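# Place yellow sponge beside blue foam block on desk

## Task

Move the yellow sponge onto the desk holding the blue foam block so it sits close beside that block with just a narrow gap. Neither foam block may be shifted or rotated from where it lay, nothing new may end up on the floor, the cartons must stay standing on their desks, and the robot must not topple or finish leaning. The arrangement only counts if it stays put without the robot holding it.

## Robot and tools

Robot: a Hello Robot Stretch 3 with a single arm. It has a two-wheeled base (0.33 m long, 0.34 m wide), a lift that rides up a mast, and a telescoping arm that reaches out to the robot's right. A wrist with yaw, pitch and roll carries the gripper. To move the gripper forward or back you drive the base, because the base has no sideways motion. Turns on the spot pivot about the point midway between the drive wheels, 0.05 m behind the front edge. With the arm retracted and the wrist folded, a turn sweeps a circle of radius 0.28 m. An unfolded, level wrist reaches past that circle.

Frames: the base frame has its origin on the floor between the drive wheels, x forward, y left, z up. hand_pose is reported in this frame at the point where the closed fingertips meet. With all wrist joints at zero, that hand frame has x pointing up, y pointing back along the arm toward the mast, and z pointing to the robot's rear. The odometry frame is the base frame as it stood when the scene began. Heading runs from -3.142 to 3.142 and is positive to the left.

execute_actions: takes "actions", a list containing one action or none. An empty list only returns the state and images. An action can hold "base", "joints", or both, plus an optional "contact_limits". Its motions start at the same time.
- base: exactly one command. {"translate_m": d} is a relative straight drive in metres from the base's last reported position, from -1 to 1, positive forward. {"rotate_rad": d} is a relative turn in place in radians, from -3.2 to 3.2, positive counter-clockwise (left).
- joints: absolute targets keyed by name. lift_m 0 to 1.1 (arm height); arm_m 0 to 0.52 (extension); wrist_yaw_rad -1.345 to 4.42 (0 points along the arm, positive swings toward the front, 3.0 folds over the base); wrist_pitch_rad -1.57 to 0.451 (0 level, negative tips the fingers down); wrist_roll_rad -2.911 to 2.911; gripper_m -0.089 to 0.179 (bigger is wider; the real fingertip gap is 0.007 smaller near closed and 0.025 smaller fully open, and zero below 0.007); head_pan_rad -3.953 to 1.73 (0 forward, -1.57 along the arm); head_tilt_rad -1.53 to 0.419 (negative looks down).
- contact_limits: {"arm_m": effort percent 1 to 100}. The arm halts (contact_stop) when its effort reaches that level. Values above the maximum are cut down.
- cameras: a list drawn from head_camera, nav_camera, wrist_camera, all. Null or omitted gives all; [] gives none.
If a call has an unknown key or an out-of-range value, it is rejected and nothing moves. Any joint you leave out may still be pushing toward its earlier target. Each action runs for at most 15 s. When one call stops, the later execute_actions, wait and finished_scene calls in the same reply are skipped.

wait: seconds from 0 to 10. The robot keeps holding its commands, and you get back the state and images.
zoom_image: camera plus region [x0,y0,x1,y1] in pixels of that camera's latest full image, at most 504x504.
finished_scene: scene number (1 or 2). This ends the scene for good and tells you whether it succeeded. The next scene's task comes with that result.

Result lines: base_status and joint_status report how each motion ended. "done" on the base means the wheels turned the full amount, even if they slipped. "off_target" means it stopped short and may still be pushing. After contact_stop, time_out or torque_fault, the target is dropped. A joint that hit contact_stop goes slack until you command it again. on_its_own covers anything not commanded, and its "held at" is a target, not a measured position. motor_effort is a signed percentage with the peak in brackets. Its readings are noisy and carry a fixed bias. An effort at rest outside the normal range suggests the joint is pushing or carrying a load. Positive wheel effort pushes forward. lidar_m gives 12 sectors of 30 degrees each: the 1st straight ahead, then counter-clockwise (4th left, 7th behind, 10th right). The scan plane sits 0.17 m above the floor, covers 0.15 to 12 m, and cannot see clear objects. "-" means nothing was detected. wrist_depth_mm and head_depth_mm are 7x7 grids of median depth. base_tilt is in degrees, with forward and right positive, and carries a fixed error of up to about 4 degrees. turned_by_wheels and turned_by_imu report rotation since the last result. Camera calibration follows OpenCV conventions. The head cameras pan and tilt with the head, and the wrist camera rides on the gripper.

Speed: the base reaches full speed only when the arm is stowed (lift_m < 0.30, arm_m < 0.03, wrist_yaw_rad > 2.54). Otherwise it is limited to 0.10 m/s.

Gripping: to grasp, command gripper_m smaller than the object's width. To let go, open it at least 0.02 beyond the point where contact began. Neither the status nor the reading confirms that you are holding anything, so check the camera images.

Cautions: fold or unfold the wrist only with lift_m between 0.32 and 0.95, wrist_pitch_rad at -0.4 and roll near 0. When yaw is below -0.4, keep pitch at -0.5 or lower. If the arm presses against something rigid with the gripper higher than about 0.45 m, the robot can tip. Never drive while the gripper is pushing on something fixed, and be careful reversing near furniture. If base_tilt shows a lean, free the gripper, undo the move in small steps, and lower the lift to about 0.2. The wrist, head and base have no contact stop, and pushing hard with the wrist can cause a torque_fault. Avoid dropping, slamming or shoving objects. An external force may sometimes nudge loose items.

Each tool is called after "Call:" as name(argument=value, ...) on one line, values as JSON.

## Session

Call:
execute_actions(actions=[{"joints":{"head_tilt_rad":-0.6,"head_pan_rad":-0.8}}])

Scene clock: 1.00 s.
base_odometry: x=+0.000 y=+0.000 heading=+0.000 (m, m, rad; odometry frame)
turned_by_wheels: +0.000 (rad since the last result)
turned_by_imu: +0.000 (rad since the last result)
base_tilt: forward=+2.9 right=+0.2 (deg)
lidar_m: 1.59 1.85 2.46 2.13 2.49 1.59 1.20 1.48 2.43 1.93 1.99 2.00
head_depth_mm: 1934 1786 2318 2086 1665 1367 1163 / 2099 2314 2512 2079 1661 1372 1173 / 2252 2489 2704 2110 1663 1373 1171 / 2408 2701 2833 2121 1673 1376 1175 / 2267 2467 2646 2141 1664 1384 1177 / 2024 2216 2418 2149 1688 1388 1187 / 1828 1985 2140 2137 1687 1394 1183
base_status: not commanded
joint_positions: lift_m=+0.552 arm_m=+0.003 wrist_yaw_rad=+3.038 wrist_pitch_rad=-0.320 wrist_roll_rad=+0.014 gripper_m=+0.037 head_pan_rad=-0.793 head_tilt_rad=-0.592
joint_status: all done
motor_effort: left_wheel=+0(0) right_wheel=+0(0) lift_m=+26(25) arm_m=+1(0) wrist_yaw_rad=+0(0) wrist_pitch_rad=+7(7) wrist_roll_rad=+0(0) gripper_m=+1(1) head_pan_rad=-4(48) head_tilt_rad=-4(38) (%)
hand_pose: x=+0.0031 y=+0.0866 z=+0.5878 quat_wxyz=(+0.149, +0.707, +0.075, +0.687) (m; base frame)
wrist_depth_mm: - - - - - - - / - - - - - - - / - - - - - - - / - - - - - - - / - - - - - - - / 871 889 - 930 984 - - / 721 738 753 774 793 826 826
pictures: head_camera (sideways: a quarter turn clockwise sets it upright), nav_camera (sideways: a quarter turn counterclockwise sets it upright), wrist_camera
camera_calibration (this result's frames):
head_camera: T_world_to_cam=[[-0.39353, 0.438613, -0.807931, 1.07822], [0.732522, 0.680624, 0.0127001, -0.0158632], [0.555468, -0.58683, -0.58914, 0.72562], [0, 0, 0, 1]] pos_world=[0.0328727, -0.0363078, 1.29882]
nav_camera: T_world_to_cam=[[0.403609, -0.418994, 0.813354, -1.01478], [-0.722427, -0.691444, 0.00229599, 0.054527], [0.561426, -0.588515, -0.581765, 0.711749], [0, 0, 0, 1]] pos_world=[0.0493731, 0.0313894, 1.23932]
wrist_camera: T_world_to_cam=[[0.992995, -0.106504, 0.0511729, -0.0316918], [-0.00526287, -0.472518, -0.881305, 0.589597], [0.118042, 0.874862, -0.469769, 0.360662], [0, 0, 0, 1]] pos_world=[-0.00800071, -0.0403094, 0.690665]
Images, in order (width x height): head_camera 896x504, nav_camera 672x504, wrist_camera 644x364.

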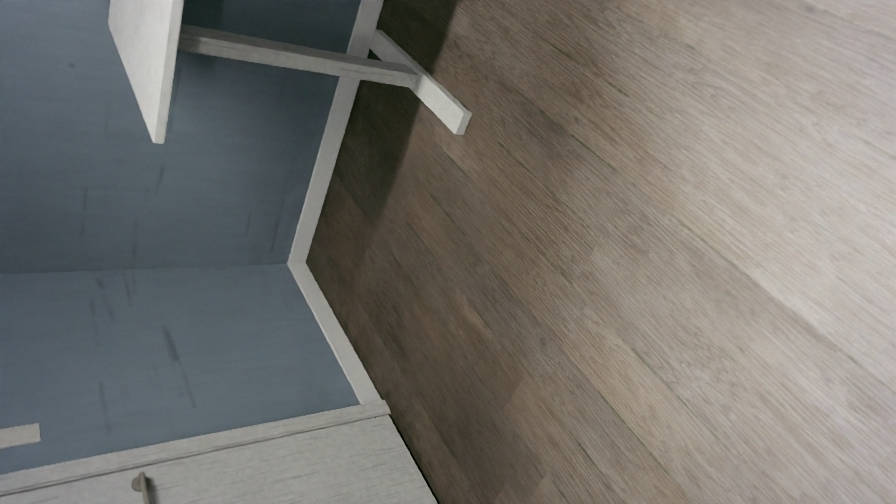

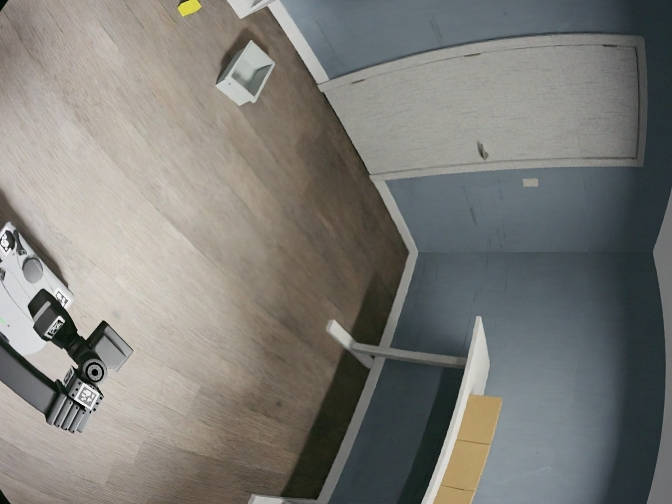

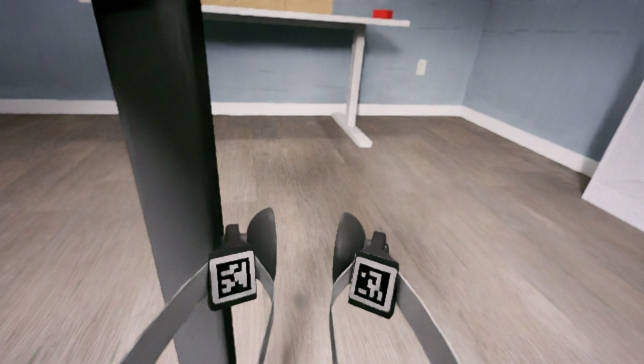

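Yellow on the floor ahead-left.

Call:
execute_actions(actions=[{"joints":{"head_tilt_rad":-0.7,"head_pan_rad":0.4}}], cameras=["head_camera","nav_camera"])

Call:
execute_actions(actions=[{"joints":{"head_tilt_rad":-0.4,"head_pan_rad":-2.2}}], cameras=["head_camera","nav_camera"])

Call:
execute_actions(actions=[{"joints":{"head_tilt_rad":-0.4,"head_pan_rad":-3.9}}], cameras=["head_camera","nav_camera"])

Scene clock: 3.23 s.
base_odometry: x=+0.000 y=+0.000 heading=+0.000 (m, m, rad; odometry frame)
turned_by_wheels: +0.000 (rad since the last result)
turned_by_imu: +0.000 (rad since the last result)
base_tilt: forward=+3.0 right=+0.2 (deg)
lidar_m: 1.59 1.85 2.46 2.13 2.49 1.59 1.20 1.48 2.45 1.93 1.99 2.00
head_depth_mm: 1516 1703 1949 1854 1520 1301 1126 / 1529 1738 1982 1803 1545 1302 1125 / 1552 1656 1998 1880 1536 1303 1132 / 1584 1807 2021 1866 1556 1307 1133 / 1646 1867 2038 1881 1548 1310 1137 / 1671 1775 2074 1905 1559 1309 1141 / 1599 2064 2280 1897 1553 1312 1140
base_status: not commanded
joint_positions: lift_m=+0.552 arm_m=+0.003 wrist_yaw_rad=+3.038 wrist_pitch_rad=-0.320 wrist_roll_rad=+0.014 gripper_m=+0.037 head_pan_rad=+0.393 head_tilt_rad=-0.691
joint_status: all done
motor_effort: left_wheel=+0(0) right_wheel=+0(0) lift_m=+26(25) arm_m=+1(1) wrist_yaw_rad=+1(1) wrist_pitch_rad=+6(7) wrist_roll_rad=+0(0) gripper_m=+0(0) head_pan_rad=+4(53) head_tilt_rad=-5(16) (%)
hand_pose: x=+0.0031 y=+0.0866 z=+0.5878 quat_wxyz=(+0.149, +0.707, +0.075, +0.687) (m; base frame)
wrist_depth_mm: - - - - - - - / - - - - - - - / - - - - - - - / - - - - - - - / - - - - - - - / 857 906 - 922 964 961 1000 / 742 753 771 787 796 812 827
pictures: head_camera (sideways: a quarter turn clockwise sets it upright), nav_camera (sideways: a quarter turn counterclockwise sets it upright)
camera_calibration (this result's frames):
head_camera: T_world_to_cam=[[-0.625455, -0.229306, -0.745805, 0.998651], [-0.354418, 0.935036, 0.00973879, -0.00537607], [0.695122, 0.270418, -0.666093, 0.824872], [0, 0, 0, 1]] pos_world=[0.0493196, 0.0109632, 1.29429]
nav_camera: T_world_to_cam=[[0.611587, 0.246237, 0.751883, -0.935924], [0.369541, -0.929207, 0.00372205, 0.0460097], [0.699571, 0.275575, -0.659286, 0.81175], [0, 0, 0, 1]] pos_world=[-0.0124804, 0.0495135, 1.23871]
Images, in order (width x height): head_camera 896x504, nav_camera 672x504.

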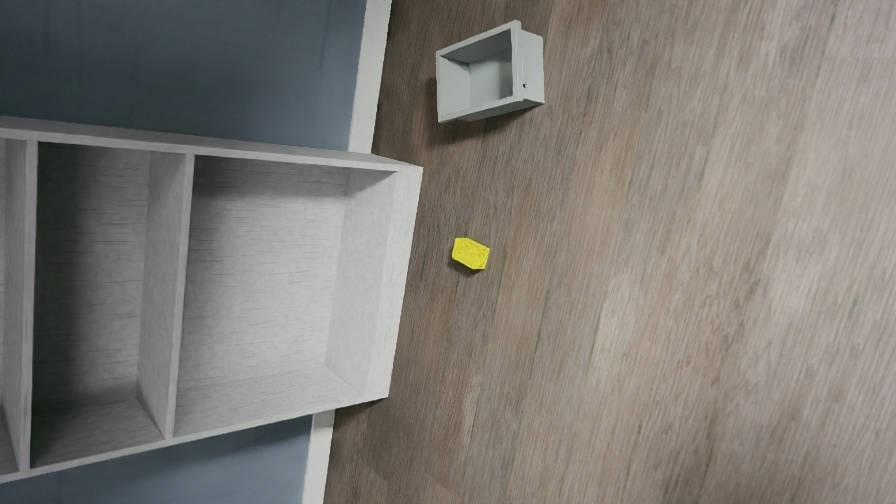

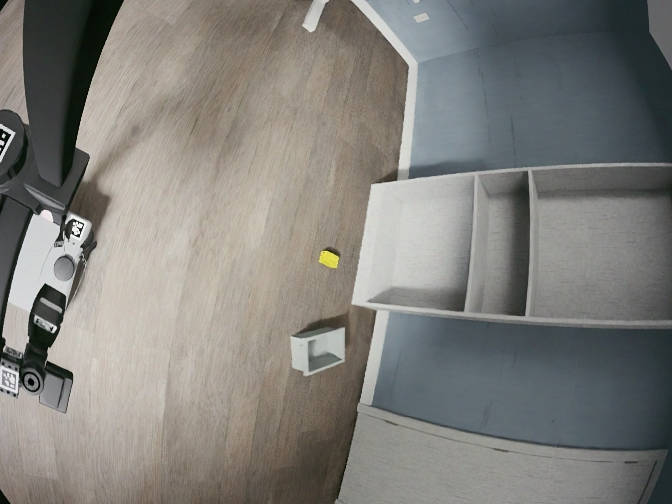

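Scene clock: 4.97 s.
base_odometry: x=+0.000 y=+0.000 heading=+0.000 (m, m, rad; odometry frame)
turned_by_wheels: +0.000 (rad since the last result)
turned_by_imu: +0.000 (rad since the last result)
base_tilt: forward=+3.0 right=+0.2 (deg)
lidar_m: 1.59 1.84 2.46 2.11 2.48 1.59 1.21 1.49 2.44 1.94 1.99 2.01
head_depth_mm: 1748 1855 1987 2064 2006 1524 1278 / 1892 2028 2186 2343 2018 1573 1289 / 2059 2252 2419 2551 2038 1582 1292 / 2301 2501 2724 2804 2032 1588 1299 / 2361 2582 2747 2803 2056 1593 1304 / 2200 2354 2537 2607 2084 1588 1314 / 2044 2174 2318 2448 2025 1603 1311
base_status: not commanded
joint_positions: lift_m=+0.552 arm_m=+0.003 wrist_yaw_rad=+3.038 wrist_pitch_rad=-0.320 wrist_roll_rad=+0.014 gripper_m=+0.037 head_pan_rad=-2.193 head_tilt_rad=-0.409
joint_status: all done
motor_effort: left_wheel=+0(0) right_wheel=+0(0) lift_m=+26(25) arm_m=+1(0) wrist_yaw_rad=+0(0) wrist_pitch_rad=+7(7) wrist_roll_rad=+0(0) gripper_m=+0(1) head_pan_rad=-4(53) head_tilt_rad=+5(30) (%)
hand_pose: x=+0.0031 y=+0.0866 z=+0.5878 quat_wxyz=(+0.149, +0.707, +0.075, +0.687) (m; base frame)
wrist_depth_mm: - - - - - - - / - - - - - - - / - - - - - - - / - - - - - - - / - - - - - - - / 870 888 - 923 971 976 - / 729 763 771 786 796 793 835
pictures: head_camera (sideways: a quarter turn clockwise sets it upright), nav_camera (sideways: a quarter turn counterclockwise sets it upright)
camera_calibration (this result's frames):
head_camera: T_world_to_cam=[[0.273763, 0.3346, -0.901719, 1.19645], [0.796857, -0.603905, 0.0178365, -0.0229463], [-0.538584, -0.723424, -0.431955, 0.527778], [0, 0, 0, 1]] pos_world=[-0.0250066, -0.0323829, 1.30725]
nav_camera: T_world_to_cam=[[-0.252208, -0.340488, 0.905792, -1.13133], [-0.804065, 0.594541, -0.000394481, 0.0585274], [-0.538396, -0.728415, -0.423722, 0.512824], [0, 0, 0, 1]] pos_world=[0.0378314, -0.0464536, 1.24207]
Images, in order (width x height): head_camera 896x504, nav_camera 672x504.

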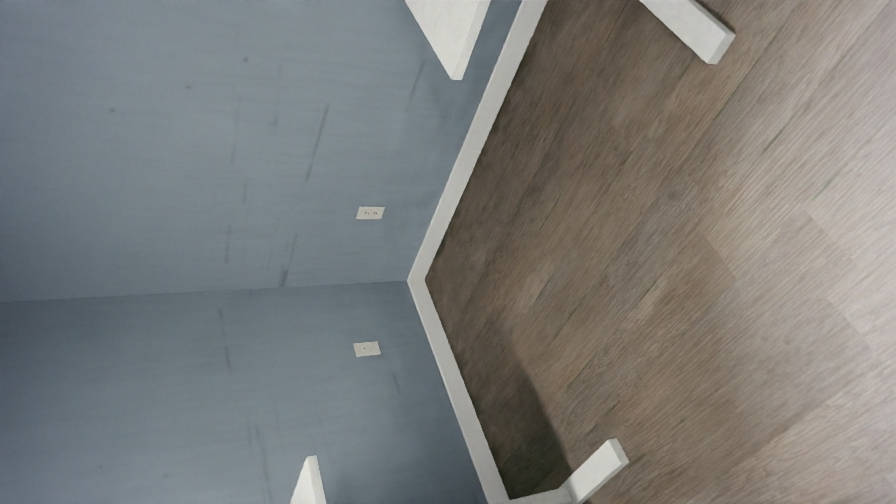

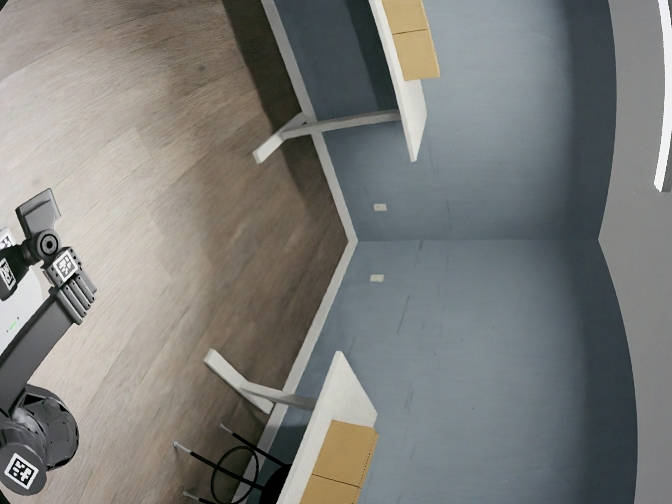

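Scene clock: 6.33 s.
base_odometry: x=+0.000 y=+0.000 heading=+0.000 (m, m, rad; odometry frame)
turned_by_wheels: +0.000 (rad since the last result)
turned_by_imu: +0.000 (rad since the last result)
base_tilt: forward=+3.0 right=+0.2 (deg)
lidar_m: 1.59 1.84 2.46 2.12 2.49 1.59 1.20 1.48 2.44 1.93 1.98 2.00
head_depth_mm: - - - - - - - / - - - - - - - / 2404 2617 2832 2856 2039 1596 1296 / 2419 2608 2832 2880 2046 1592 1307 / 2188 2324 2465 2573 2069 1585 1309 / 1969 2078 2206 2331 2060 1592 1301 / 1774 1902 1995 1519 1883 1613 1305
base_status: not commanded
joint_positions: lift_m=+0.552 arm_m=+0.003 wrist_yaw_rad=+3.038 wrist_pitch_rad=-0.320 wrist_roll_rad=+0.014 gripper_m=+0.037 head_pan_rad=-3.893 head_tilt_rad=-0.409
joint_status: all done
motor_effort: left_wheel=+0(0) right_wheel=+0(1) lift_m=+25(25) arm_m=+1(1) wrist_yaw_rad=+0(1) wrist_pitch_rad=+7(7) wrist_roll_rad=+0(0) gripper_m=+0(0) head_pan_rad=-5(52) head_tilt_rad=+5(5) (%)
hand_pose: x=+0.0031 y=+0.0866 z=+0.5878 quat_wxyz=(+0.149, +0.707, +0.075, +0.687) (m; base frame)
wrist_depth_mm: - - - - - - - / - - - - - - - / - - - - - - - / - - - - - - - / - - - - - - - / 867 887 - 925 984 985 - / 735 751 749 788 813 833 843
pictures: head_camera (sideways: a quarter turn clockwise sets it upright), nav_camera (sideways: a quarter turn counterclockwise sets it upright)
camera_calibration (this result's frames):
head_camera: T_world_to_cam=[[0.296534, -0.314584, -0.901723, 1.19632], [-0.701536, -0.71241, 0.0178367, -0.0138064], [-0.648008, 0.627302, -0.431946, 0.528434], [0, 0, 0, 1]] pos_world=[-0.0220053, 0.0350194, 1.30725]
nav_camera: T_world_to_cam=[[-0.30515, 0.293967, 0.905796, -1.13102], [0.693179, 0.720765, -0.000394625, 0.0493944], [-0.652982, 0.627759, -0.423713, 0.513511], [0, 0, 0, 1]] pos_world=[-0.044055, -0.0254816, 1.24207]
Images, in order (width x height): head_camera 896x504, nav_camera 672x504.

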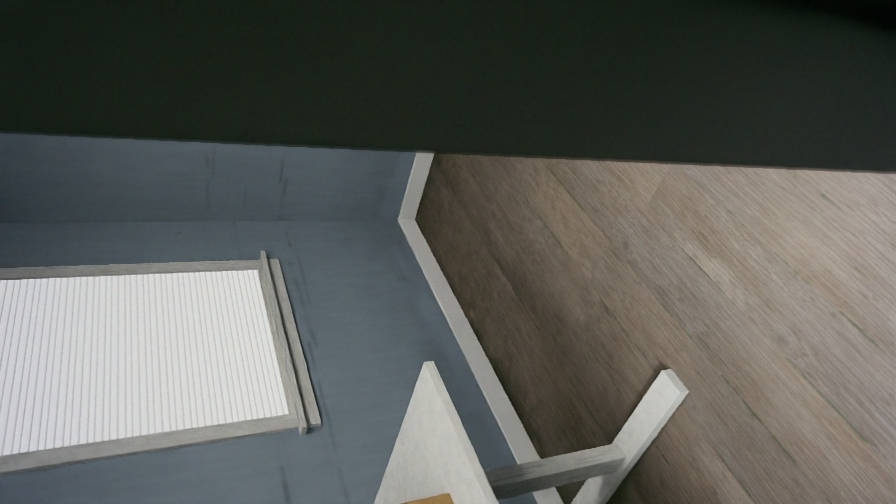

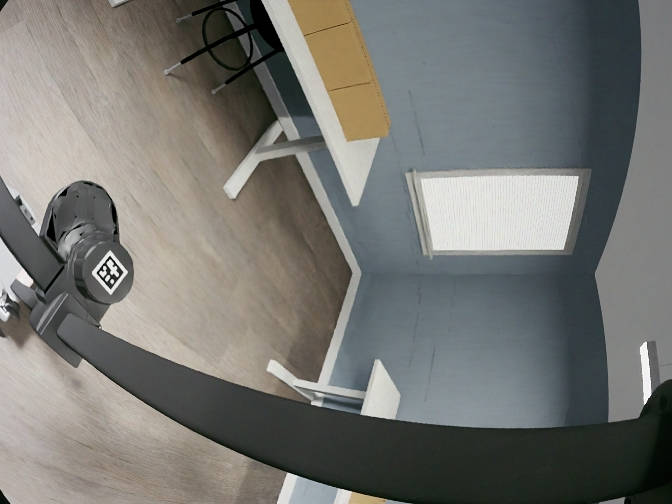

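Call:
execute_actions(actions=[{"base":{"rotate_rad":0.364},"joints":{"lift_m":0.28}}], cameras=[])

Call:
execute_actions(actions=[{"base":{"translate_m":0.9}}], cameras=[])

Call:
execute_actions(actions=[{"base":{"rotate_rad":1.57}}], cameras=[])

Call:
execute_actions(actions=[{"joints":{"lift_m":0.4,"wrist_pitch_rad":-0.4}}], cameras=[])

Call:
execute_actions(actions=[{"joints":{"wrist_yaw_rad":0,"head_pan_rad":-1.57,"head_tilt_rad":-1.2,"gripper_m":0.15}}], cameras=[])

Call:
execute_actions(actions=[{"joints":{"wrist_pitch_rad":-1.5,"arm_m":0.15}}], cameras=["head_camera","wrist_camera"])

Scene clock: 13.07 s.
base_odometry: x=+0.000 y=+0.000 heading=+0.364 (m, m, rad; odometry frame)
turned_by_wheels: +0.364 (rad since the last result)
turned_by_imu: +0.362 (rad since the last result)
base_tilt: forward=+3.1 right=+0.3 (deg)
lidar_m: 1.59 1.85 2.12 2.06 2.16 1.20 1.21 2.18 1.93 1.98 2.16 1.89
head_depth_mm: - - - - - - - / - - - - - - - / 1868 2052 2228 2413 2067 1605 1288 / 1771 1911 2073 1579 1920 1584 1306 / 1690 1811 1893 1339 2068 1596 1305 / 1593 1735 1814 1255 2060 1606 1300 / 1524 1638 1744 1185 1928 1607 1319
base_status: done
joint_positions: lift_m=+0.281 arm_m=+0.003 wrist_yaw_rad=+3.038 wrist_pitch_rad=-0.320 wrist_roll_rad=+0.014 gripper_m=+0.037 head_pan_rad=-3.893 head_tilt_rad=-0.409
joint_status: all done
motor_effort: left_wheel=-2(7) right_wheel=+1(3) lift_m=+9(21) arm_m=+0(1) wrist_yaw_rad=+0(0) wrist_pitch_rad=+7(7) wrist_roll_rad=+0(0) gripper_m=+0(0) head_pan_rad=-4(4) head_tilt_rad=+5(5) (%)
hand_pose: x=+0.0031 y=+0.0866 z=+0.3161 quat_wxyz=(+0.149, +0.707, +0.076, +0.687) (m; base frame)
wrist_depth_mm: - - - - - - - / - - - - - - - / - - - - - - - / 836 872 904 949 993 - - / 649 658 - 712 736 761 766 / 526 540 - 565 582 599 615 / 447 467 - 488 484 489 503
pictures: none
No camera images: the call's "cameras" was empty. Leave "cameras" out to get every camera's image.

Scene clock: 17.77 s.
base_odometry: x=+0.841 y=+0.320 heading=+0.364 (m, m, rad; odometry frame)
turned_by_wheels: +0.000 (rad since the last result)
turned_by_imu: +0.001 (rad since the last result)
base_tilt: forward=+3.0 right=+0.1 (deg)
lidar_m: 0.97 1.01 2.09 1.78 2.57 2.28 2.09 2.52 2.11 2.04 1.18 0.71
head_depth_mm: - - - - - - - / - - - - - - - / 2737 3000 3254 2844 2026 1589 1291 / 2603 2793 3056 2847 2034 1583 1294 / 2446 2642 2922 2898 2062 1593 1304 / 2344 2546 2637 2754 2074 1602 1303 / 2224 2395 2287 2692 2071 1595 1307
base_status: done
joint_positions: lift_m=+0.281 arm_m=+0.003 wrist_yaw_rad=+3.038 wrist_pitch_rad=-0.320 wrist_roll_rad=+0.014 gripper_m=+0.037 head_pan_rad=-3.893 head_tilt_rad=-0.408
joint_status: not commanded
motor_effort: left_wheel=-2(8) right_wheel=+1(7) lift_m=+9(9) arm_m=+1(1) wrist_yaw_rad=+1(1) wrist_pitch_rad=+7(7) wrist_roll_rad=+0(0) gripper_m=+0(0) head_pan_rad=-4(4) head_tilt_rad=+4(5) (%)
hand_pose: x=+0.0031 y=+0.0866 z=+0.3160 quat_wxyz=(+0.149, +0.707, +0.076, +0.687) (m; base frame)
wrist_depth_mm: - - - - - - - / - - - - - - - / - - - - - - - / 841 858 925 957 - - - / 646 656 - 701 738 757 796 / 527 538 - 553 596 603 614 / 449 467 - 491 484 497 508
pictures: none
No camera images: the call's "cameras" was empty. Leave "cameras" out to get every camera's image.

Scene clock: 19.97 s.
base_odometry: x=+0.841 y=+0.320 heading=+1.934 (m, m, rad; odometry frame)
turned_by_wheels: +1.570 (rad since the last result)
turned_by_imu: +1.554 (rad since the last result)
base_tilt: forward=+2.9 right=+0.1 (deg)
lidar_m: 1.78 2.24 2.34 2.33 2.53 2.11 2.07 1.18 0.71 0.98 1.01 2.04
head_depth_mm: - - - - - - - / - - - - - - - / 2585 2774 3052 2685 2037 1606 1286 / 2441 2521 2907 2844 2041 1598 1299 / 2339 2387 2687 2776 2056 1586 1297 / 2191 2297 2501 2677 2067 1606 1313 / 2116 2209 2395 2545 2089 1620 1310
base_status: done
joint_positions: lift_m=+0.281 arm_m=+0.003 wrist_yaw_rad=+3.038 wrist_pitch_rad=-0.320 wrist_roll_rad=+0.014 gripper_m=+0.037 head_pan_rad=-3.893 head_tilt_rad=-0.408
joint_status: not commanded
motor_effort: left_wheel=-1(9) right_wheel=+1(9) lift_m=+9(9) arm_m=+1(1) wrist_yaw_rad=+0(0) wrist_pitch_rad=+7(7) wrist_roll_rad=+0(0) gripper_m=+0(0) head_pan_rad=-4(4) head_tilt_rad=+4(5) (%)
hand_pose: x=+0.0031 y=+0.0866 z=+0.3160 quat_wxyz=(+0.149, +0.707, +0.076, +0.687) (m; base frame)
wrist_depth_mm: - - - - - - - / - - - - - - - / - - - - - - - / 838 851 923 930 955 - - / 645 658 - 718 750 759 783 / 529 544 - 556 583 584 616 / 448 473 - 492 481 495 508
pictures: none
No camera images: the call's "cameras" was empty. Leave "cameras" out to get every camera's image.

Scene clock: 21.90 s.
base_odometry: x=+0.841 y=+0.320 heading=+1.934 (m, m, rad; odometry frame)
turned_by_wheels: +0.000 (rad since the last result)
turned_by_imu: +0.000 (rad since the last result)
base_tilt: forward=+3.0 right=+0.2 (deg)
lidar_m: 1.78 2.24 2.34 2.33 2.52 2.10 2.07 1.19 0.71 0.98 1.01 2.05
head_depth_mm: - - - - - - - / - - - - - - - / 2601 2765 3059 2684 2029 1595 1284 / 2439 2507 2869 2846 2046 1601 1295 / 2332 2383 2631 2809 2049 1597 1302 / 2188 2283 2520 2688 2071 1605 1306 / 2096 2210 2364 2549 2056 1615 1313
base_status: not commanded
joint_positions: lift_m=+0.399 arm_m=+0.003 wrist_yaw_rad=+3.038 wrist_pitch_rad=-0.415 wrist_roll_rad=+0.014 gripper_m=+0.037 head_pan_rad=-3.893 head_tilt_rad=-0.408
joint_status: all done
motor_effort: left_wheel=-1(1) right_wheel=+1(1) lift_m=+39(42) arm_m=+0(1) wrist_yaw_rad=+0(0) wrist_pitch_rad=+6(7) wrist_roll_rad=+0(0) gripper_m=+0(0) head_pan_rad=-4(4) head_tilt_rad=+5(4) (%)
hand_pose: x=+0.0020 y=+0.0758 z=+0.4126 quat_wxyz=(+0.182, +0.703, +0.108, +0.679) (m; base frame)
wrist_depth_mm: - - - - - - - / - - - - - - - / - - - - - - - / 892 908 982 995 - - - / 743 739 - 797 824 828 861 / 615 625 - 648 676 683 708 / 526 542 548 576 573 595 598
pictures: none
No camera images: the call's "cameras" was empty. Leave "cameras" out to get every camera's image.

Scene clock: 24.43 s.
base_odometry: x=+0.841 y=+0.320 heading=+1.934 (m, m, rad; odometry frame)
turned_by_wheels: +0.000 (rad since the last result)
turned_by_imu: +0.000 (rad since the last result)
base_tilt: forward=+3.0 right=+0.2 (deg)
lidar_m: 1.78 2.25 2.34 2.34 2.52 2.11 2.06 1.18 0.71 0.98 1.01 2.04
head_depth_mm: 1007 1264 1432 1301 1220 1189 - / 741 1208 1415 1318 1248 - - / 1023 1288 1350 1328 - - - / 1052 1336 1359 1344 1257 - 1089 / 1083 1381 1382 1327 1232 1164 1104 / 1107 1388 1390 1330 1245 1159 1099 / 1145 1382 1392 1338 1243 1168 1097
base_status: not commanded
joint_positions: lift_m=+0.399 arm_m=+0.003 wrist_yaw_rad=+0.002 wrist_pitch_rad=-0.415 wrist_roll_rad=+0.014 gripper_m=+0.150 head_pan_rad=-1.577 head_tilt_rad=-1.185
joint_status: all done
motor_effort: left_wheel=-2(2) right_wheel=+1(1) lift_m=+39(39) arm_m=+0(0) wrist_yaw_rad=-2(1) wrist_pitch_rad=+6(6) wrist_roll_rad=+0(0) gripper_m=+0(80) head_pan_rad=+5(55) head_tilt_rad=-8(47) (%)
hand_pose: x=-0.0210 y=-0.3727 z=+0.4126 quat_wxyz=(+0.688, +0.145, -0.696, -0.146) (m; base frame)
wrist_depth_mm: 613 789 734 685 641 605 608 / 683 818 796 751 695 672 640 / - 879 864 821 735 735 696 / 841 769 780 815 776 818 760 / 743 761 701 675 664 846 788 / 631 635 642 655 654 731 687 / 524 535 545 563 575 565 613
pictures: none
No camera images: the call's "cameras" was empty. Leave "cameras" out to get every camera's image.

Scene clock: 26.77 s.
base_odometry: x=+0.841 y=+0.320 heading=+1.934 (m, m, rad; odometry frame)
turned_by_wheels: +0.000 (rad since the last result)
turned_by_imu: +0.000 (rad since the last result)
base_tilt: forward=+3.0 right=+0.2 (deg)
lidar_m: 1.78 2.24 2.33 2.34 2.52 2.11 2.07 1.18 0.72 0.98 1.01 2.05
head_depth_mm: 1007 1258 1431 1308 1211 1185 - / 737 1212 1409 1335 1255 - - / 1026 1297 1351 1365 1258 - - / 1056 1329 1364 1351 1257 - 1089 / 1075 1382 1386 1333 1239 1160 1098 / 1111 1382 1383 1332 1245 1167 1102 / 1148 1374 1401 1333 1240 1171 1100
base_status: not commanded
joint_positions: lift_m=+0.399 arm_m=+0.150 wrist_yaw_rad=+0.001 wrist_pitch_rad=-1.495 wrist_roll_rad=+0.014 gripper_m=+0.150 head_pan_rad=-1.577 head_tilt_rad=-1.185
joint_status: all done
motor_effort: left_wheel=-1(1) right_wheel=+1(1) lift_m=+40(39) arm_m=+7(8) wrist_yaw_rad=+0(3) wrist_pitch_rad=-2(5) wrist_roll_rad=+0(0) gripper_m=+0(1) head_pan_rad=+4(4) head_tilt_rad=-8(8) (%)
hand_pose: x=-0.0216 y=-0.2898 z=+0.2806 quat_wxyz=(+0.515, +0.478, -0.522, -0.484) (m; base frame)
wrist_depth_mm: 417 423 419 428 436 442 438 / 424 426 427 432 443 443 375 / 430 438 439 441 448 449 395 / 437 434 446 445 459 454 391 / 432 447 455 460 460 467 388 / 448 454 453 465 461 472 408 / 456 458 465 - - 485 487
pictures: head_camera (sideways: a quarter turn clockwise sets it upright), wrist_camera
camera_calibration (this result's frames):
head_camera: T_world_to_cam=[[0.0334185, 0.939543, -0.340796, 0.466999], [0.999273, -0.0376726, -0.00587088, 0.0066897], [-0.0183546, -0.340352, -0.940119, 1.18545], [0, 0, 0, 1]] pos_world=[-0.000532817, -0.0350437, 1.27365]
wrist_camera: T_world_to_cam=[[-0.998679, -0.0458889, 0.0231047, -0.0491166], [-0.0434909, 0.994494, 0.0953382, 0.291152], [-0.0273525, 0.0942074, -0.995177, 0.466618], [0, 0, 0, 1]] pos_world=[-0.0236261, -0.335762, 0.437744]
Images, in order (width x height): head_camera 896x504, wrist_camera 644x364.

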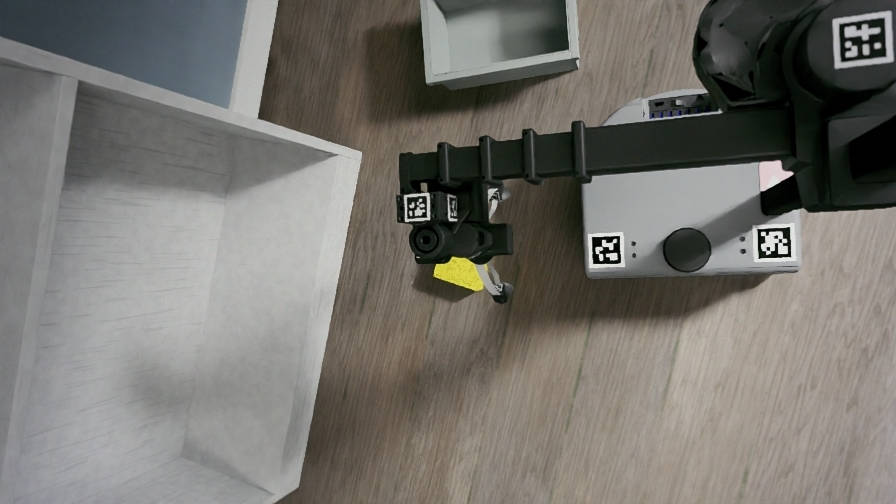

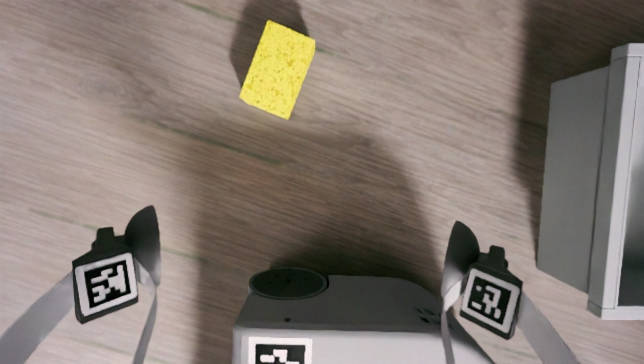

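Call:
execute_actions(actions=[{"base":{"translate_m":0.045},"joints":{"arm_m":0.297,"lift_m":0.145}}], cameras=["wrist_camera"])

Call:
execute_actions(actions=[{"joints":{"gripper_m":0.02}}], cameras=[])

Call:
execute_actions(actions=[{"joints":{"lift_m":1.05,"arm_m":0,"head_pan_rad":0.3,"head_tilt_rad":-0.3}}])

Scene clock: 31.63 s.
base_odometry: x=+0.825 y=+0.362 heading=+1.934 (m, m, rad; odometry frame)
turned_by_wheels: +0.000 (rad since the last result)
turned_by_imu: +0.000 (rad since the last result)
base_tilt: forward=+3.1 right=+0.3 (deg)
lidar_m: 1.73 2.20 2.31 2.08 2.55 2.16 2.09 1.20 0.73 0.99 0.99 2.07
head_depth_mm: 738 1271 1428 1309 1234 1160 1092 / 743 1184 1404 1320 1247 - 1074 / 1035 1302 1343 1334 1257 - - / 1065 1352 1356 1293 1256 - 1080 / 1092 1381 1386 1328 1234 1167 1099 / 1123 1388 1411 1337 1248 1160 1098 / 1152 1314 1417 1330 1244 1175 1099
base_status: done
joint_positions: lift_m=+0.146 arm_m=+0.297 wrist_yaw_rad=+0.000 wrist_pitch_rad=-1.497 wrist_roll_rad=+0.014 gripper_m=+0.150 head_pan_rad=-1.577 head_tilt_rad=-1.185
joint_status: all done
motor_effort: left_wheel=-2(4) right_wheel=+1(4) lift_m=+9(34) arm_m=+6(9) wrist_yaw_rad=+0(0) wrist_pitch_rad=-2(2) wrist_roll_rad=+0(0) gripper_m=+0(1) head_pan_rad=+4(4) head_tilt_rad=-9(8) (%)
hand_pose: x=-0.0216 y=-0.4365 z=+0.0272 quat_wxyz=(+0.515, +0.478, -0.521, -0.485) (m; base frame)
wrist_depth_mm: 178 178 180 182 185 185 188 / 180 182 184 185 187 189 190 / 182 185 186 187 190 191 194 / 185 188 189 146 192 195 197 / 188 191 189 148 196 198 200 / 191 193 149 150 200 201 203 / 195 196 197 199 203 204 207
pictures: wrist_camera
camera_calibration (this result's frames):
wrist_camera: T_world_to_cam=[[-0.998692, -0.0456473, 0.0230468, -0.0498848], [-0.043221, 0.994384, 0.0966089, 0.461105], [-0.0273273, 0.0954864, -0.995056, 0.228813], [0, 0, 0, 1]] pos_world=[-0.0236373, -0.482641, 0.184285]
Images, in order (width x height): wrist_camera 644x364.

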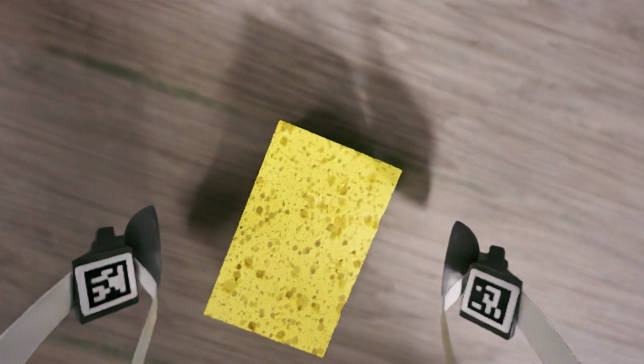

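Scene clock: 33.43 s.
base_odometry: x=+0.825 y=+0.362 heading=+1.934 (m, m, rad; odometry frame)
turned_by_wheels: +0.000 (rad since the last result)
turned_by_imu: +0.000 (rad since the last result)
base_tilt: forward=+3.0 right=+0.2 (deg)
lidar_m: 1.73 2.20 2.32 2.08 2.55 2.15 2.10 1.19 0.73 0.99 0.99 2.07
head_depth_mm: 736 1273 1421 1301 1229 1162 1096 / 738 1185 1396 1324 1253 - 1079 / 1037 1295 1344 1340 1253 - - / 1059 1344 1358 1312 1245 - 1087 / 1094 1383 1384 1325 1248 1168 1092 / 1124 1398 1391 1335 1247 1170 1097 / 1144 1311 1417 1337 1239 1170 1096
base_status: not commanded
joint_positions: lift_m=+0.146 arm_m=+0.297 wrist_yaw_rad=+0.000 wrist_pitch_rad=-1.497 wrist_roll_rad=+0.014 gripper_m=+0.021 head_pan_rad=-1.577 head_tilt_rad=-1.185
joint_status: all done
motor_effort: left_wheel=-2(1) right_wheel=+1(1) lift_m=+9(9) arm_m=+7(7) wrist_yaw_rad=+1(1) wrist_pitch_rad=-2(2) wrist_roll_rad=+0(0) gripper_m=-17(89) head_pan_rad=+4(4) head_tilt_rad=-8(8) (%)
hand_pose: x=-0.0216 y=-0.4365 z=+0.0272 quat_wxyz=(+0.515, +0.478, -0.521, -0.485) (m; base frame)
wrist_depth_mm: 178 179 180 182 185 186 188 / 179 182 183 186 187 189 191 / 182 183 186 187 191 191 194 / 186 187 188 144 192 195 198 / 188 191 144 146 196 197 200 / 191 192 147 148 199 201 204 / 195 198 196 150 201 204 206
pictures: none
No camera images: the call's "cameras" was empty. Leave "cameras" out to get every camera's image.

Scene clock: 42.50 s.
base_odometry: x=+0.825 y=+0.362 heading=+1.934 (m, m, rad; odometry frame)
turned_by_wheels: +0.000 (rad since the last result)
turned_by_imu: +0.000 (rad since the last result)
base_tilt: forward=+3.0 right=+0.2 (deg)
lidar_m: 1.73 2.20 2.32 2.08 2.55 2.15 2.09 1.20 0.73 0.99 0.99 2.07
head_depth_mm: 1770 1884 1997 1629 2196 1732 1379 / 1867 1967 2115 1600 2312 1733 1376 / 1972 2094 2229 1686 2321 1755 1384 / 2086 2211 2355 1825 2339 1746 1389 / 2230 2373 2570 2247 2370 1765 1399 / 2389 2559 2789 2943 2379 1768 1406 / 2537 2729 3000 3187 2404 1776 1404
base_status: not commanded
joint_positions: lift_m=+1.049 arm_m=+0.003 wrist_yaw_rad=+0.000 wrist_pitch_rad=-1.497 wrist_roll_rad=+0.014 gripper_m=+0.021 head_pan_rad=+0.293 head_tilt_rad=-0.310
joint_status: all done
joint sent to its limit — the command would take arm_m past its lower limit, so that joint was sent only as far as its limit.
motor_effort: left_wheel=-1(1) right_wheel=+1(1) lift_m=+40(44) arm_m=-5(7) wrist_yaw_rad=+1(1) wrist_pitch_rad=-2(2) wrist_roll_rad=+0(0) gripper_m=-18(17) head_pan_rad=+4(52) head_tilt_rad=+6(49) (%)
hand_pose: x=-0.0216 y=-0.1430 z=+0.9306 quat_wxyz=(+0.515, +0.478, -0.521, -0.485) (m; base frame)
wrist_depth_mm: - - - - - - - / - - - - - - - / - - - - - - - / - - - 143 - - - / - - 145 145 - - - / - - 146 147 - - - / - - - 149 - - -
pictures: head_camera (sideways: a quarter turn clockwise sets it upright), nav_camera (sideways: a quarter turn counterclockwise sets it upright), wrist_camera
camera_calibration (this result's frames):
head_camera: T_world_to_cam=[[-0.333964, -0.0719289, -0.939837, 1.2499], [-0.264943, 0.964049, 0.0203633, -0.0197614], [0.904585, 0.255804, -0.341014, 0.40063], [0, 0, 0, 1]] pos_world=[0.0497832, 0.0064726, 1.31173]
nav_camera: T_world_to_cam=[[0.320125, 0.0896373, 0.943125, -1.18355], [0.274666, -0.961538, -0.00184264, 0.0538326], [0.906685, 0.259634, -0.332433, 0.385209], [0, 0, 0, 1]] pos_world=[0.0148341, 0.0578387, 1.24439]
wrist_camera: T_world_to_cam=[[-0.998692, -0.0456563, 0.0230354, -0.0572994], [-0.0432241, 0.994359, 0.0968596, 0.0817561], [-0.0273277, 0.0957372, -0.995031, 1.09974], [0, 0, 0, 1]] pos_world=[-0.0236372, -0.189197, 1.08768]
Images, in order (width x height): head_camera 896x504, nav_camera 672x504, wrist_camera 644x364.

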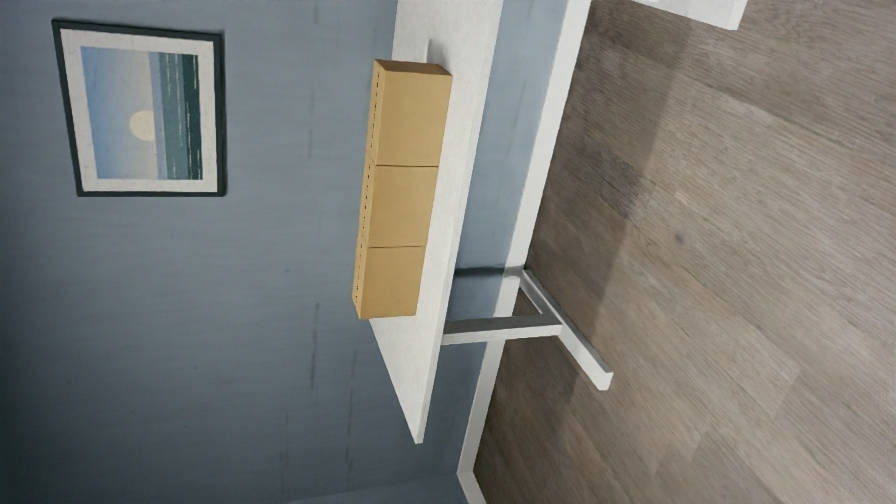

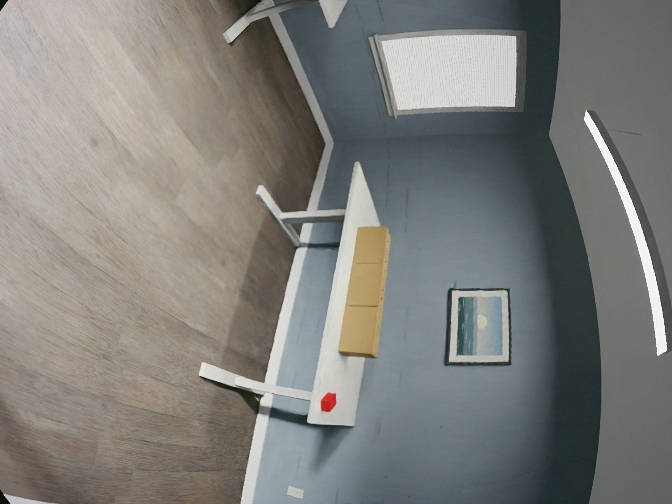

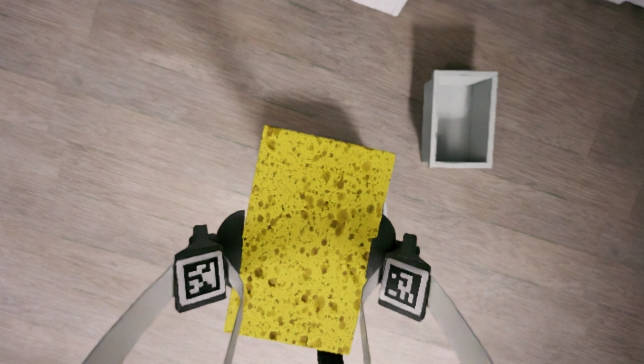

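Call:
execute_actions(actions=[{"base":{"translate_m":0.8}}], cameras=[])

Call:
execute_actions(actions=[{"base":{"rotate_rad":1.22},"joints":{"head_pan_rad":-1.0,"head_tilt_rad":-0.6}}], cameras=["head_camera","nav_camera"])

Scene clock: 52.83 s.
base_odometry: x=+0.541 y=+1.110 heading=+1.934 (m, m, rad; odometry frame)
turned_by_wheels: +0.000 (rad since the last result)
turned_by_imu: +0.001 (rad since the last result)
base_tilt: forward=+3.0 right=+0.2 (deg)
lidar_m: 1.39 1.50 2.53 2.09 2.98 3.13 2.46 1.28 0.94 1.24 1.43 0.95
head_depth_mm: 1121 1188 1282 1340 1000 783 1342 / 1172 1247 1355 1416 856 789 1384 / 1250 1324 1438 1502 905 854 1381 / 1315 1419 1536 1568 968 1578 1381 / 1416 1517 1642 1673 1028 1629 1403 / 1508 1619 1783 1176 1089 1702 1401 / 1624 1748 1925 1974 1150 1685 1413
base_status: done
joint_positions: lift_m=+1.049 arm_m=+0.003 wrist_yaw_rad=+0.000 wrist_pitch_rad=-1.497 wrist_roll_rad=+0.014 gripper_m=+0.021 head_pan_rad=+0.293 head_tilt_rad=-0.310
joint_status: not commanded
motor_effort: left_wheel=-2(4) right_wheel=+1(4) lift_m=+39(40) arm_m=-4(4) wrist_yaw_rad=+0(1) wrist_pitch_rad=-2(1) wrist_roll_rad=+0(0) gripper_m=-18(18) head_pan_rad=+5(4) head_tilt_rad=+6(5) (%)
hand_pose: x=-0.0216 y=-0.1430 z=+0.9306 quat_wxyz=(+0.515, +0.478, -0.521, -0.485) (m; base frame)
wrist_depth_mm: - - - - - - - / - - - - - - - / - - - - - - - / - - - 142 - - - / - - 146 145 - - - / - - 147 147 - - - / - - - 149 - - -
pictures: none
No camera images: the call's "cameras" was empty. Leave "cameras" out to get every camera's image.

Scene clock: 55.70 s.
base_odometry: x=+0.541 y=+1.110 heading=-3.130 (m, m, rad; odometry frame)
turned_by_wheels: +1.220 (rad since the last result)
turned_by_imu: +1.214 (rad since the last result)
base_tilt: forward=+3.0 right=+0.2 (deg)
lidar_m: 2.09 2.21 3.14 2.91 1.94 1.27 0.93 1.26 1.48 0.96 1.42 1.51
head_depth_mm: 1113 1228 1281 935 817 1337 1168 / 1165 1286 1227 908 1534 1364 1164 / 1223 1357 902 911 1574 1387 1170 / 1279 1423 944 952 1677 1373 1176 / 1335 1507 977 994 1688 1384 1176 / 1402 1594 1030 1044 1701 1378 1185 / 1487 1701 1097 1096 1686 1398 1180
base_status: done
joint_positions: lift_m=+1.049 arm_m=+0.003 wrist_yaw_rad=+0.000 wrist_pitch_rad=-1.497 wrist_roll_rad=+0.014 gripper_m=+0.021 head_pan_rad=-0.993 head_tilt_rad=-0.592
joint_status: all done
motor_effort: left_wheel=-2(7) right_wheel=+1(5) lift_m=+39(40) arm_m=-4(4) wrist_yaw_rad=+1(0) wrist_pitch_rad=-2(1) wrist_roll_rad=+0(0) gripper_m=-17(18) head_pan_rad=-4(54) head_tilt_rad=-4(29) (%)
hand_pose: x=-0.0216 y=-0.1430 z=+0.9306 quat_wxyz=(+0.515, +0.478, -0.521, -0.485) (m; base frame)
wrist_depth_mm: - - - - - - - / - - - - - - - / - - - - - - - / - - - 143 - - - / - - 145 145 - - - / - - 147 147 - - - / - - - 150 - - -
pictures: head_camera (sideways: a quarter turn clockwise sets it upright), nav_camera (sideways: a quarter turn counterclockwise sets it upright)
camera_calibration (this result's frames):
head_camera: T_world_to_cam=[[-0.298563, 0.508277, -0.807784, 1.07745], [0.853239, 0.521365, 0.0126928, -0.01659], [0.427602, -0.685443, -0.589343, 0.726663], [0, 0, 0, 1]] pos_world=[0.0251177, -0.0409059, 1.29881]
nav_camera: T_world_to_cam=[[0.312342, -0.491055, 0.813208, -1.01404], [-0.845494, -0.533979, 0.00229964, 0.0552729], [0.433107, -0.688281, -0.581969, 0.712797], [0, 0, 0, 1]] pos_world=[0.0547422, 0.0221707, 1.23932]
Images, in order (width x height): head_camera 896x504, nav_camera 672x504.

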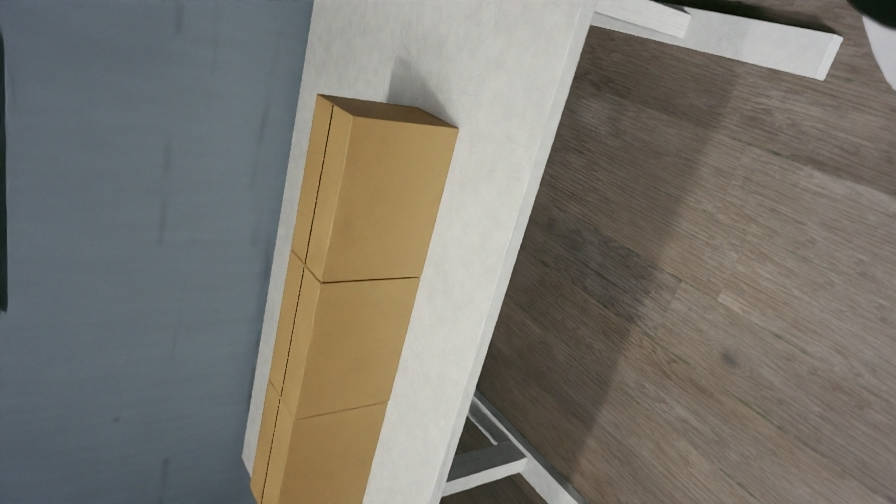

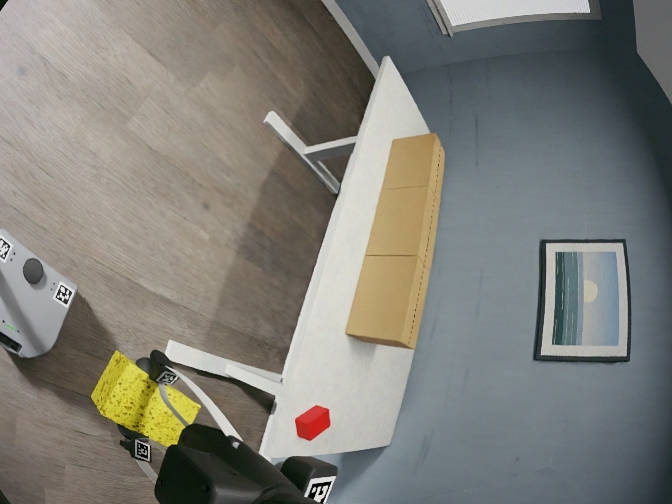

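Call:
execute_actions(actions=[{"joints":{"arm_m":0.52,"lift_m":1.1,"wrist_yaw_rad":0.8,"wrist_pitch_rad":-0.3}}], cameras=["wrist_camera"])

Scene clock: 61.73 s.
base_odometry: x=+0.541 y=+1.110 heading=-3.130 (m, m, rad; odometry frame)
turned_by_wheels: +0.000 (rad since the last result)
turned_by_imu: +0.000 (rad since the last result)
base_tilt: forward=+3.0 right=+0.3 (deg)
lidar_m: 2.09 2.22 3.15 2.92 1.94 1.27 0.93 1.26 1.49 0.95 1.42 1.51
head_depth_mm: 1114 1224 1279 937 814 1323 1160 / 1164 1276 1233 910 1535 1370 1164 / 1214 1350 899 914 1578 1378 1165 / 1284 1428 947 951 1682 1383 1179 / 1334 1492 983 998 1685 1388 1179 / 1399 1600 1032 1046 1681 1392 1177 / 1488 1697 1102 1098 1687 1397 1183
base_status: not commanded
joint_positions: lift_m=+1.096 arm_m=+0.520 wrist_yaw_rad=+0.799 wrist_pitch_rad=-0.322 wrist_roll_rad=+0.014 gripper_m=+0.021 head_pan_rad=-0.993 head_tilt_rad=-0.593
joint_status: all done
joint sent to its limit — the command would take lift_m past its upper limit, so that joint was sent only as far as its limit.
motor_effort: left_wheel=-2(2) right_wheel=+1(2) lift_m=+39(40) arm_m=+6(9) wrist_yaw_rad=+1(1) wrist_pitch_rad=+9(10) wrist_roll_rad=+0(0) gripper_m=-18(17) head_pan_rad=-4(3) head_tilt_rad=-4(4) (%)
hand_pose: x=+0.1473 y=-0.8289 z=+1.1312 quat_wxyz=(+0.683, +0.377, -0.603, +0.164) (m; base frame)
wrist_depth_mm: - - 966 768 622 529 458 / - - - 789 678 552 484 / - - - 799 695 585 496 / 670 - - 143 703 617 526 / 565 547 145 145 762 641 540 / 595 435 147 147 719 681 581 / 545 363 363 149 589 605 599
pictures: wrist_camera
camera_calibration (this result's frames):
wrist_camera: T_world_to_cam=[[-0.698626, -0.713653, 0.051192, -0.554266], [-0.369136, 0.298222, -0.880228, 1.32789], [0.612911, -0.633847, -0.471781, 0.0786732], [0, 0, 0, 1]] pos_world=[0.0547262, -0.741693, 1.23433]
Images, in order (width x height): wrist_camera 644x364.

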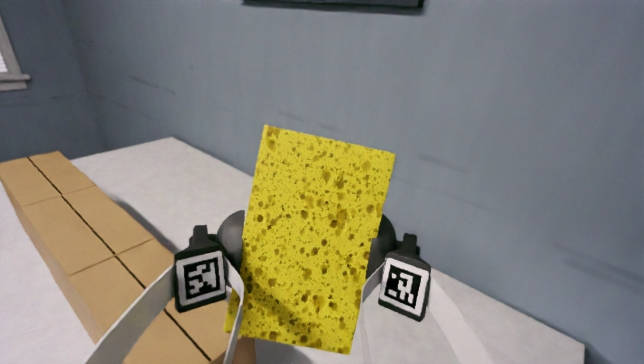

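Call:
execute_actions(actions=[{"joints":{"wrist_yaw_rad":0.1}}], cameras=["wrist_camera"])

Scene clock: 64.37 s.
base_odometry: x=+0.541 y=+1.110 heading=-3.130 (m, m, rad; odometry frame)
turned_by_wheels: +0.000 (rad since the last result)
turned_by_imu: +0.000 (rad since the last result)
base_tilt: forward=+2.9 right=+0.3 (deg)
lidar_m: 2.09 2.22 3.13 2.92 1.94 1.27 0.93 1.26 1.48 0.96 1.41 1.50
head_depth_mm: 1109 1232 1284 937 813 1339 1154 / 1161 1290 1223 908 1528 1365 1159 / 1218 1358 896 915 1573 1371 1179 / 1277 1426 949 947 1666 1380 1177 / 1334 1518 981 994 1673 1389 1173 / 1422 1585 1038 1048 1688 1386 1180 / 1499 1679 1101 1099 1699 1385 1185
base_status: not commanded
joint_positions: lift_m=+1.096 arm_m=+0.520 wrist_yaw_rad=+0.102 wrist_pitch_rad=-0.322 wrist_roll_rad=+0.014 gripper_m=+0.021 head_pan_rad=-0.993 head_tilt_rad=-0.593
joint_status: all done
motor_effort: left_wheel=-2(2) right_wheel=+2(1) lift_m=+39(39) arm_m=+6(6) wrist_yaw_rad=+0(3) wrist_pitch_rad=+9(9) wrist_roll_rad=+0(0) gripper_m=-18(17) head_pan_rad=-3(4) head_tilt_rad=-4(4) (%)
hand_pose: x=+0.0025 y=-0.8989 z=+1.1312 quat_wxyz=(+0.698, +0.148, -0.696, -0.079) (m; base frame)
wrist_depth_mm: 561 568 560 569 566 568 575 / 606 609 614 620 623 612 612 / 655 661 680 642 666 659 666 / 723 721 707 143 715 731 729 / 757 769 145 145 774 789 803 / 646 654 147 147 904 905 879 / 550 555 542 149 - 998 999
pictures: wrist_camera
camera_calibration (this result's frames):
wrist_camera: T_world_to_cam=[[-0.993781, -0.0988831, 0.0511911, -0.152009], [-0.0916711, 0.465612, -0.880228, 1.44507], [0.0632046, -0.879447, -0.471781, -0.0963165], [0, 0, 0, 1]] pos_world=[-0.012505, -0.772579, 1.23433]
Images, in order (width x height): wrist_camera 644x364.

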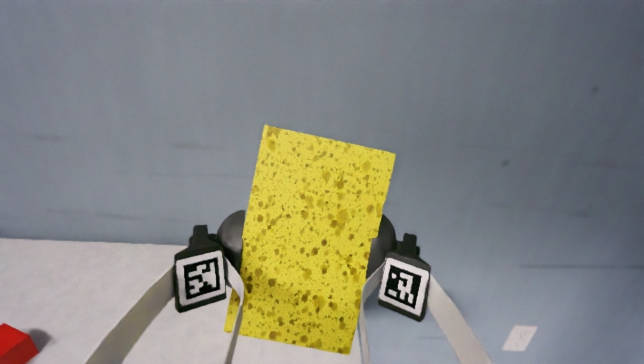

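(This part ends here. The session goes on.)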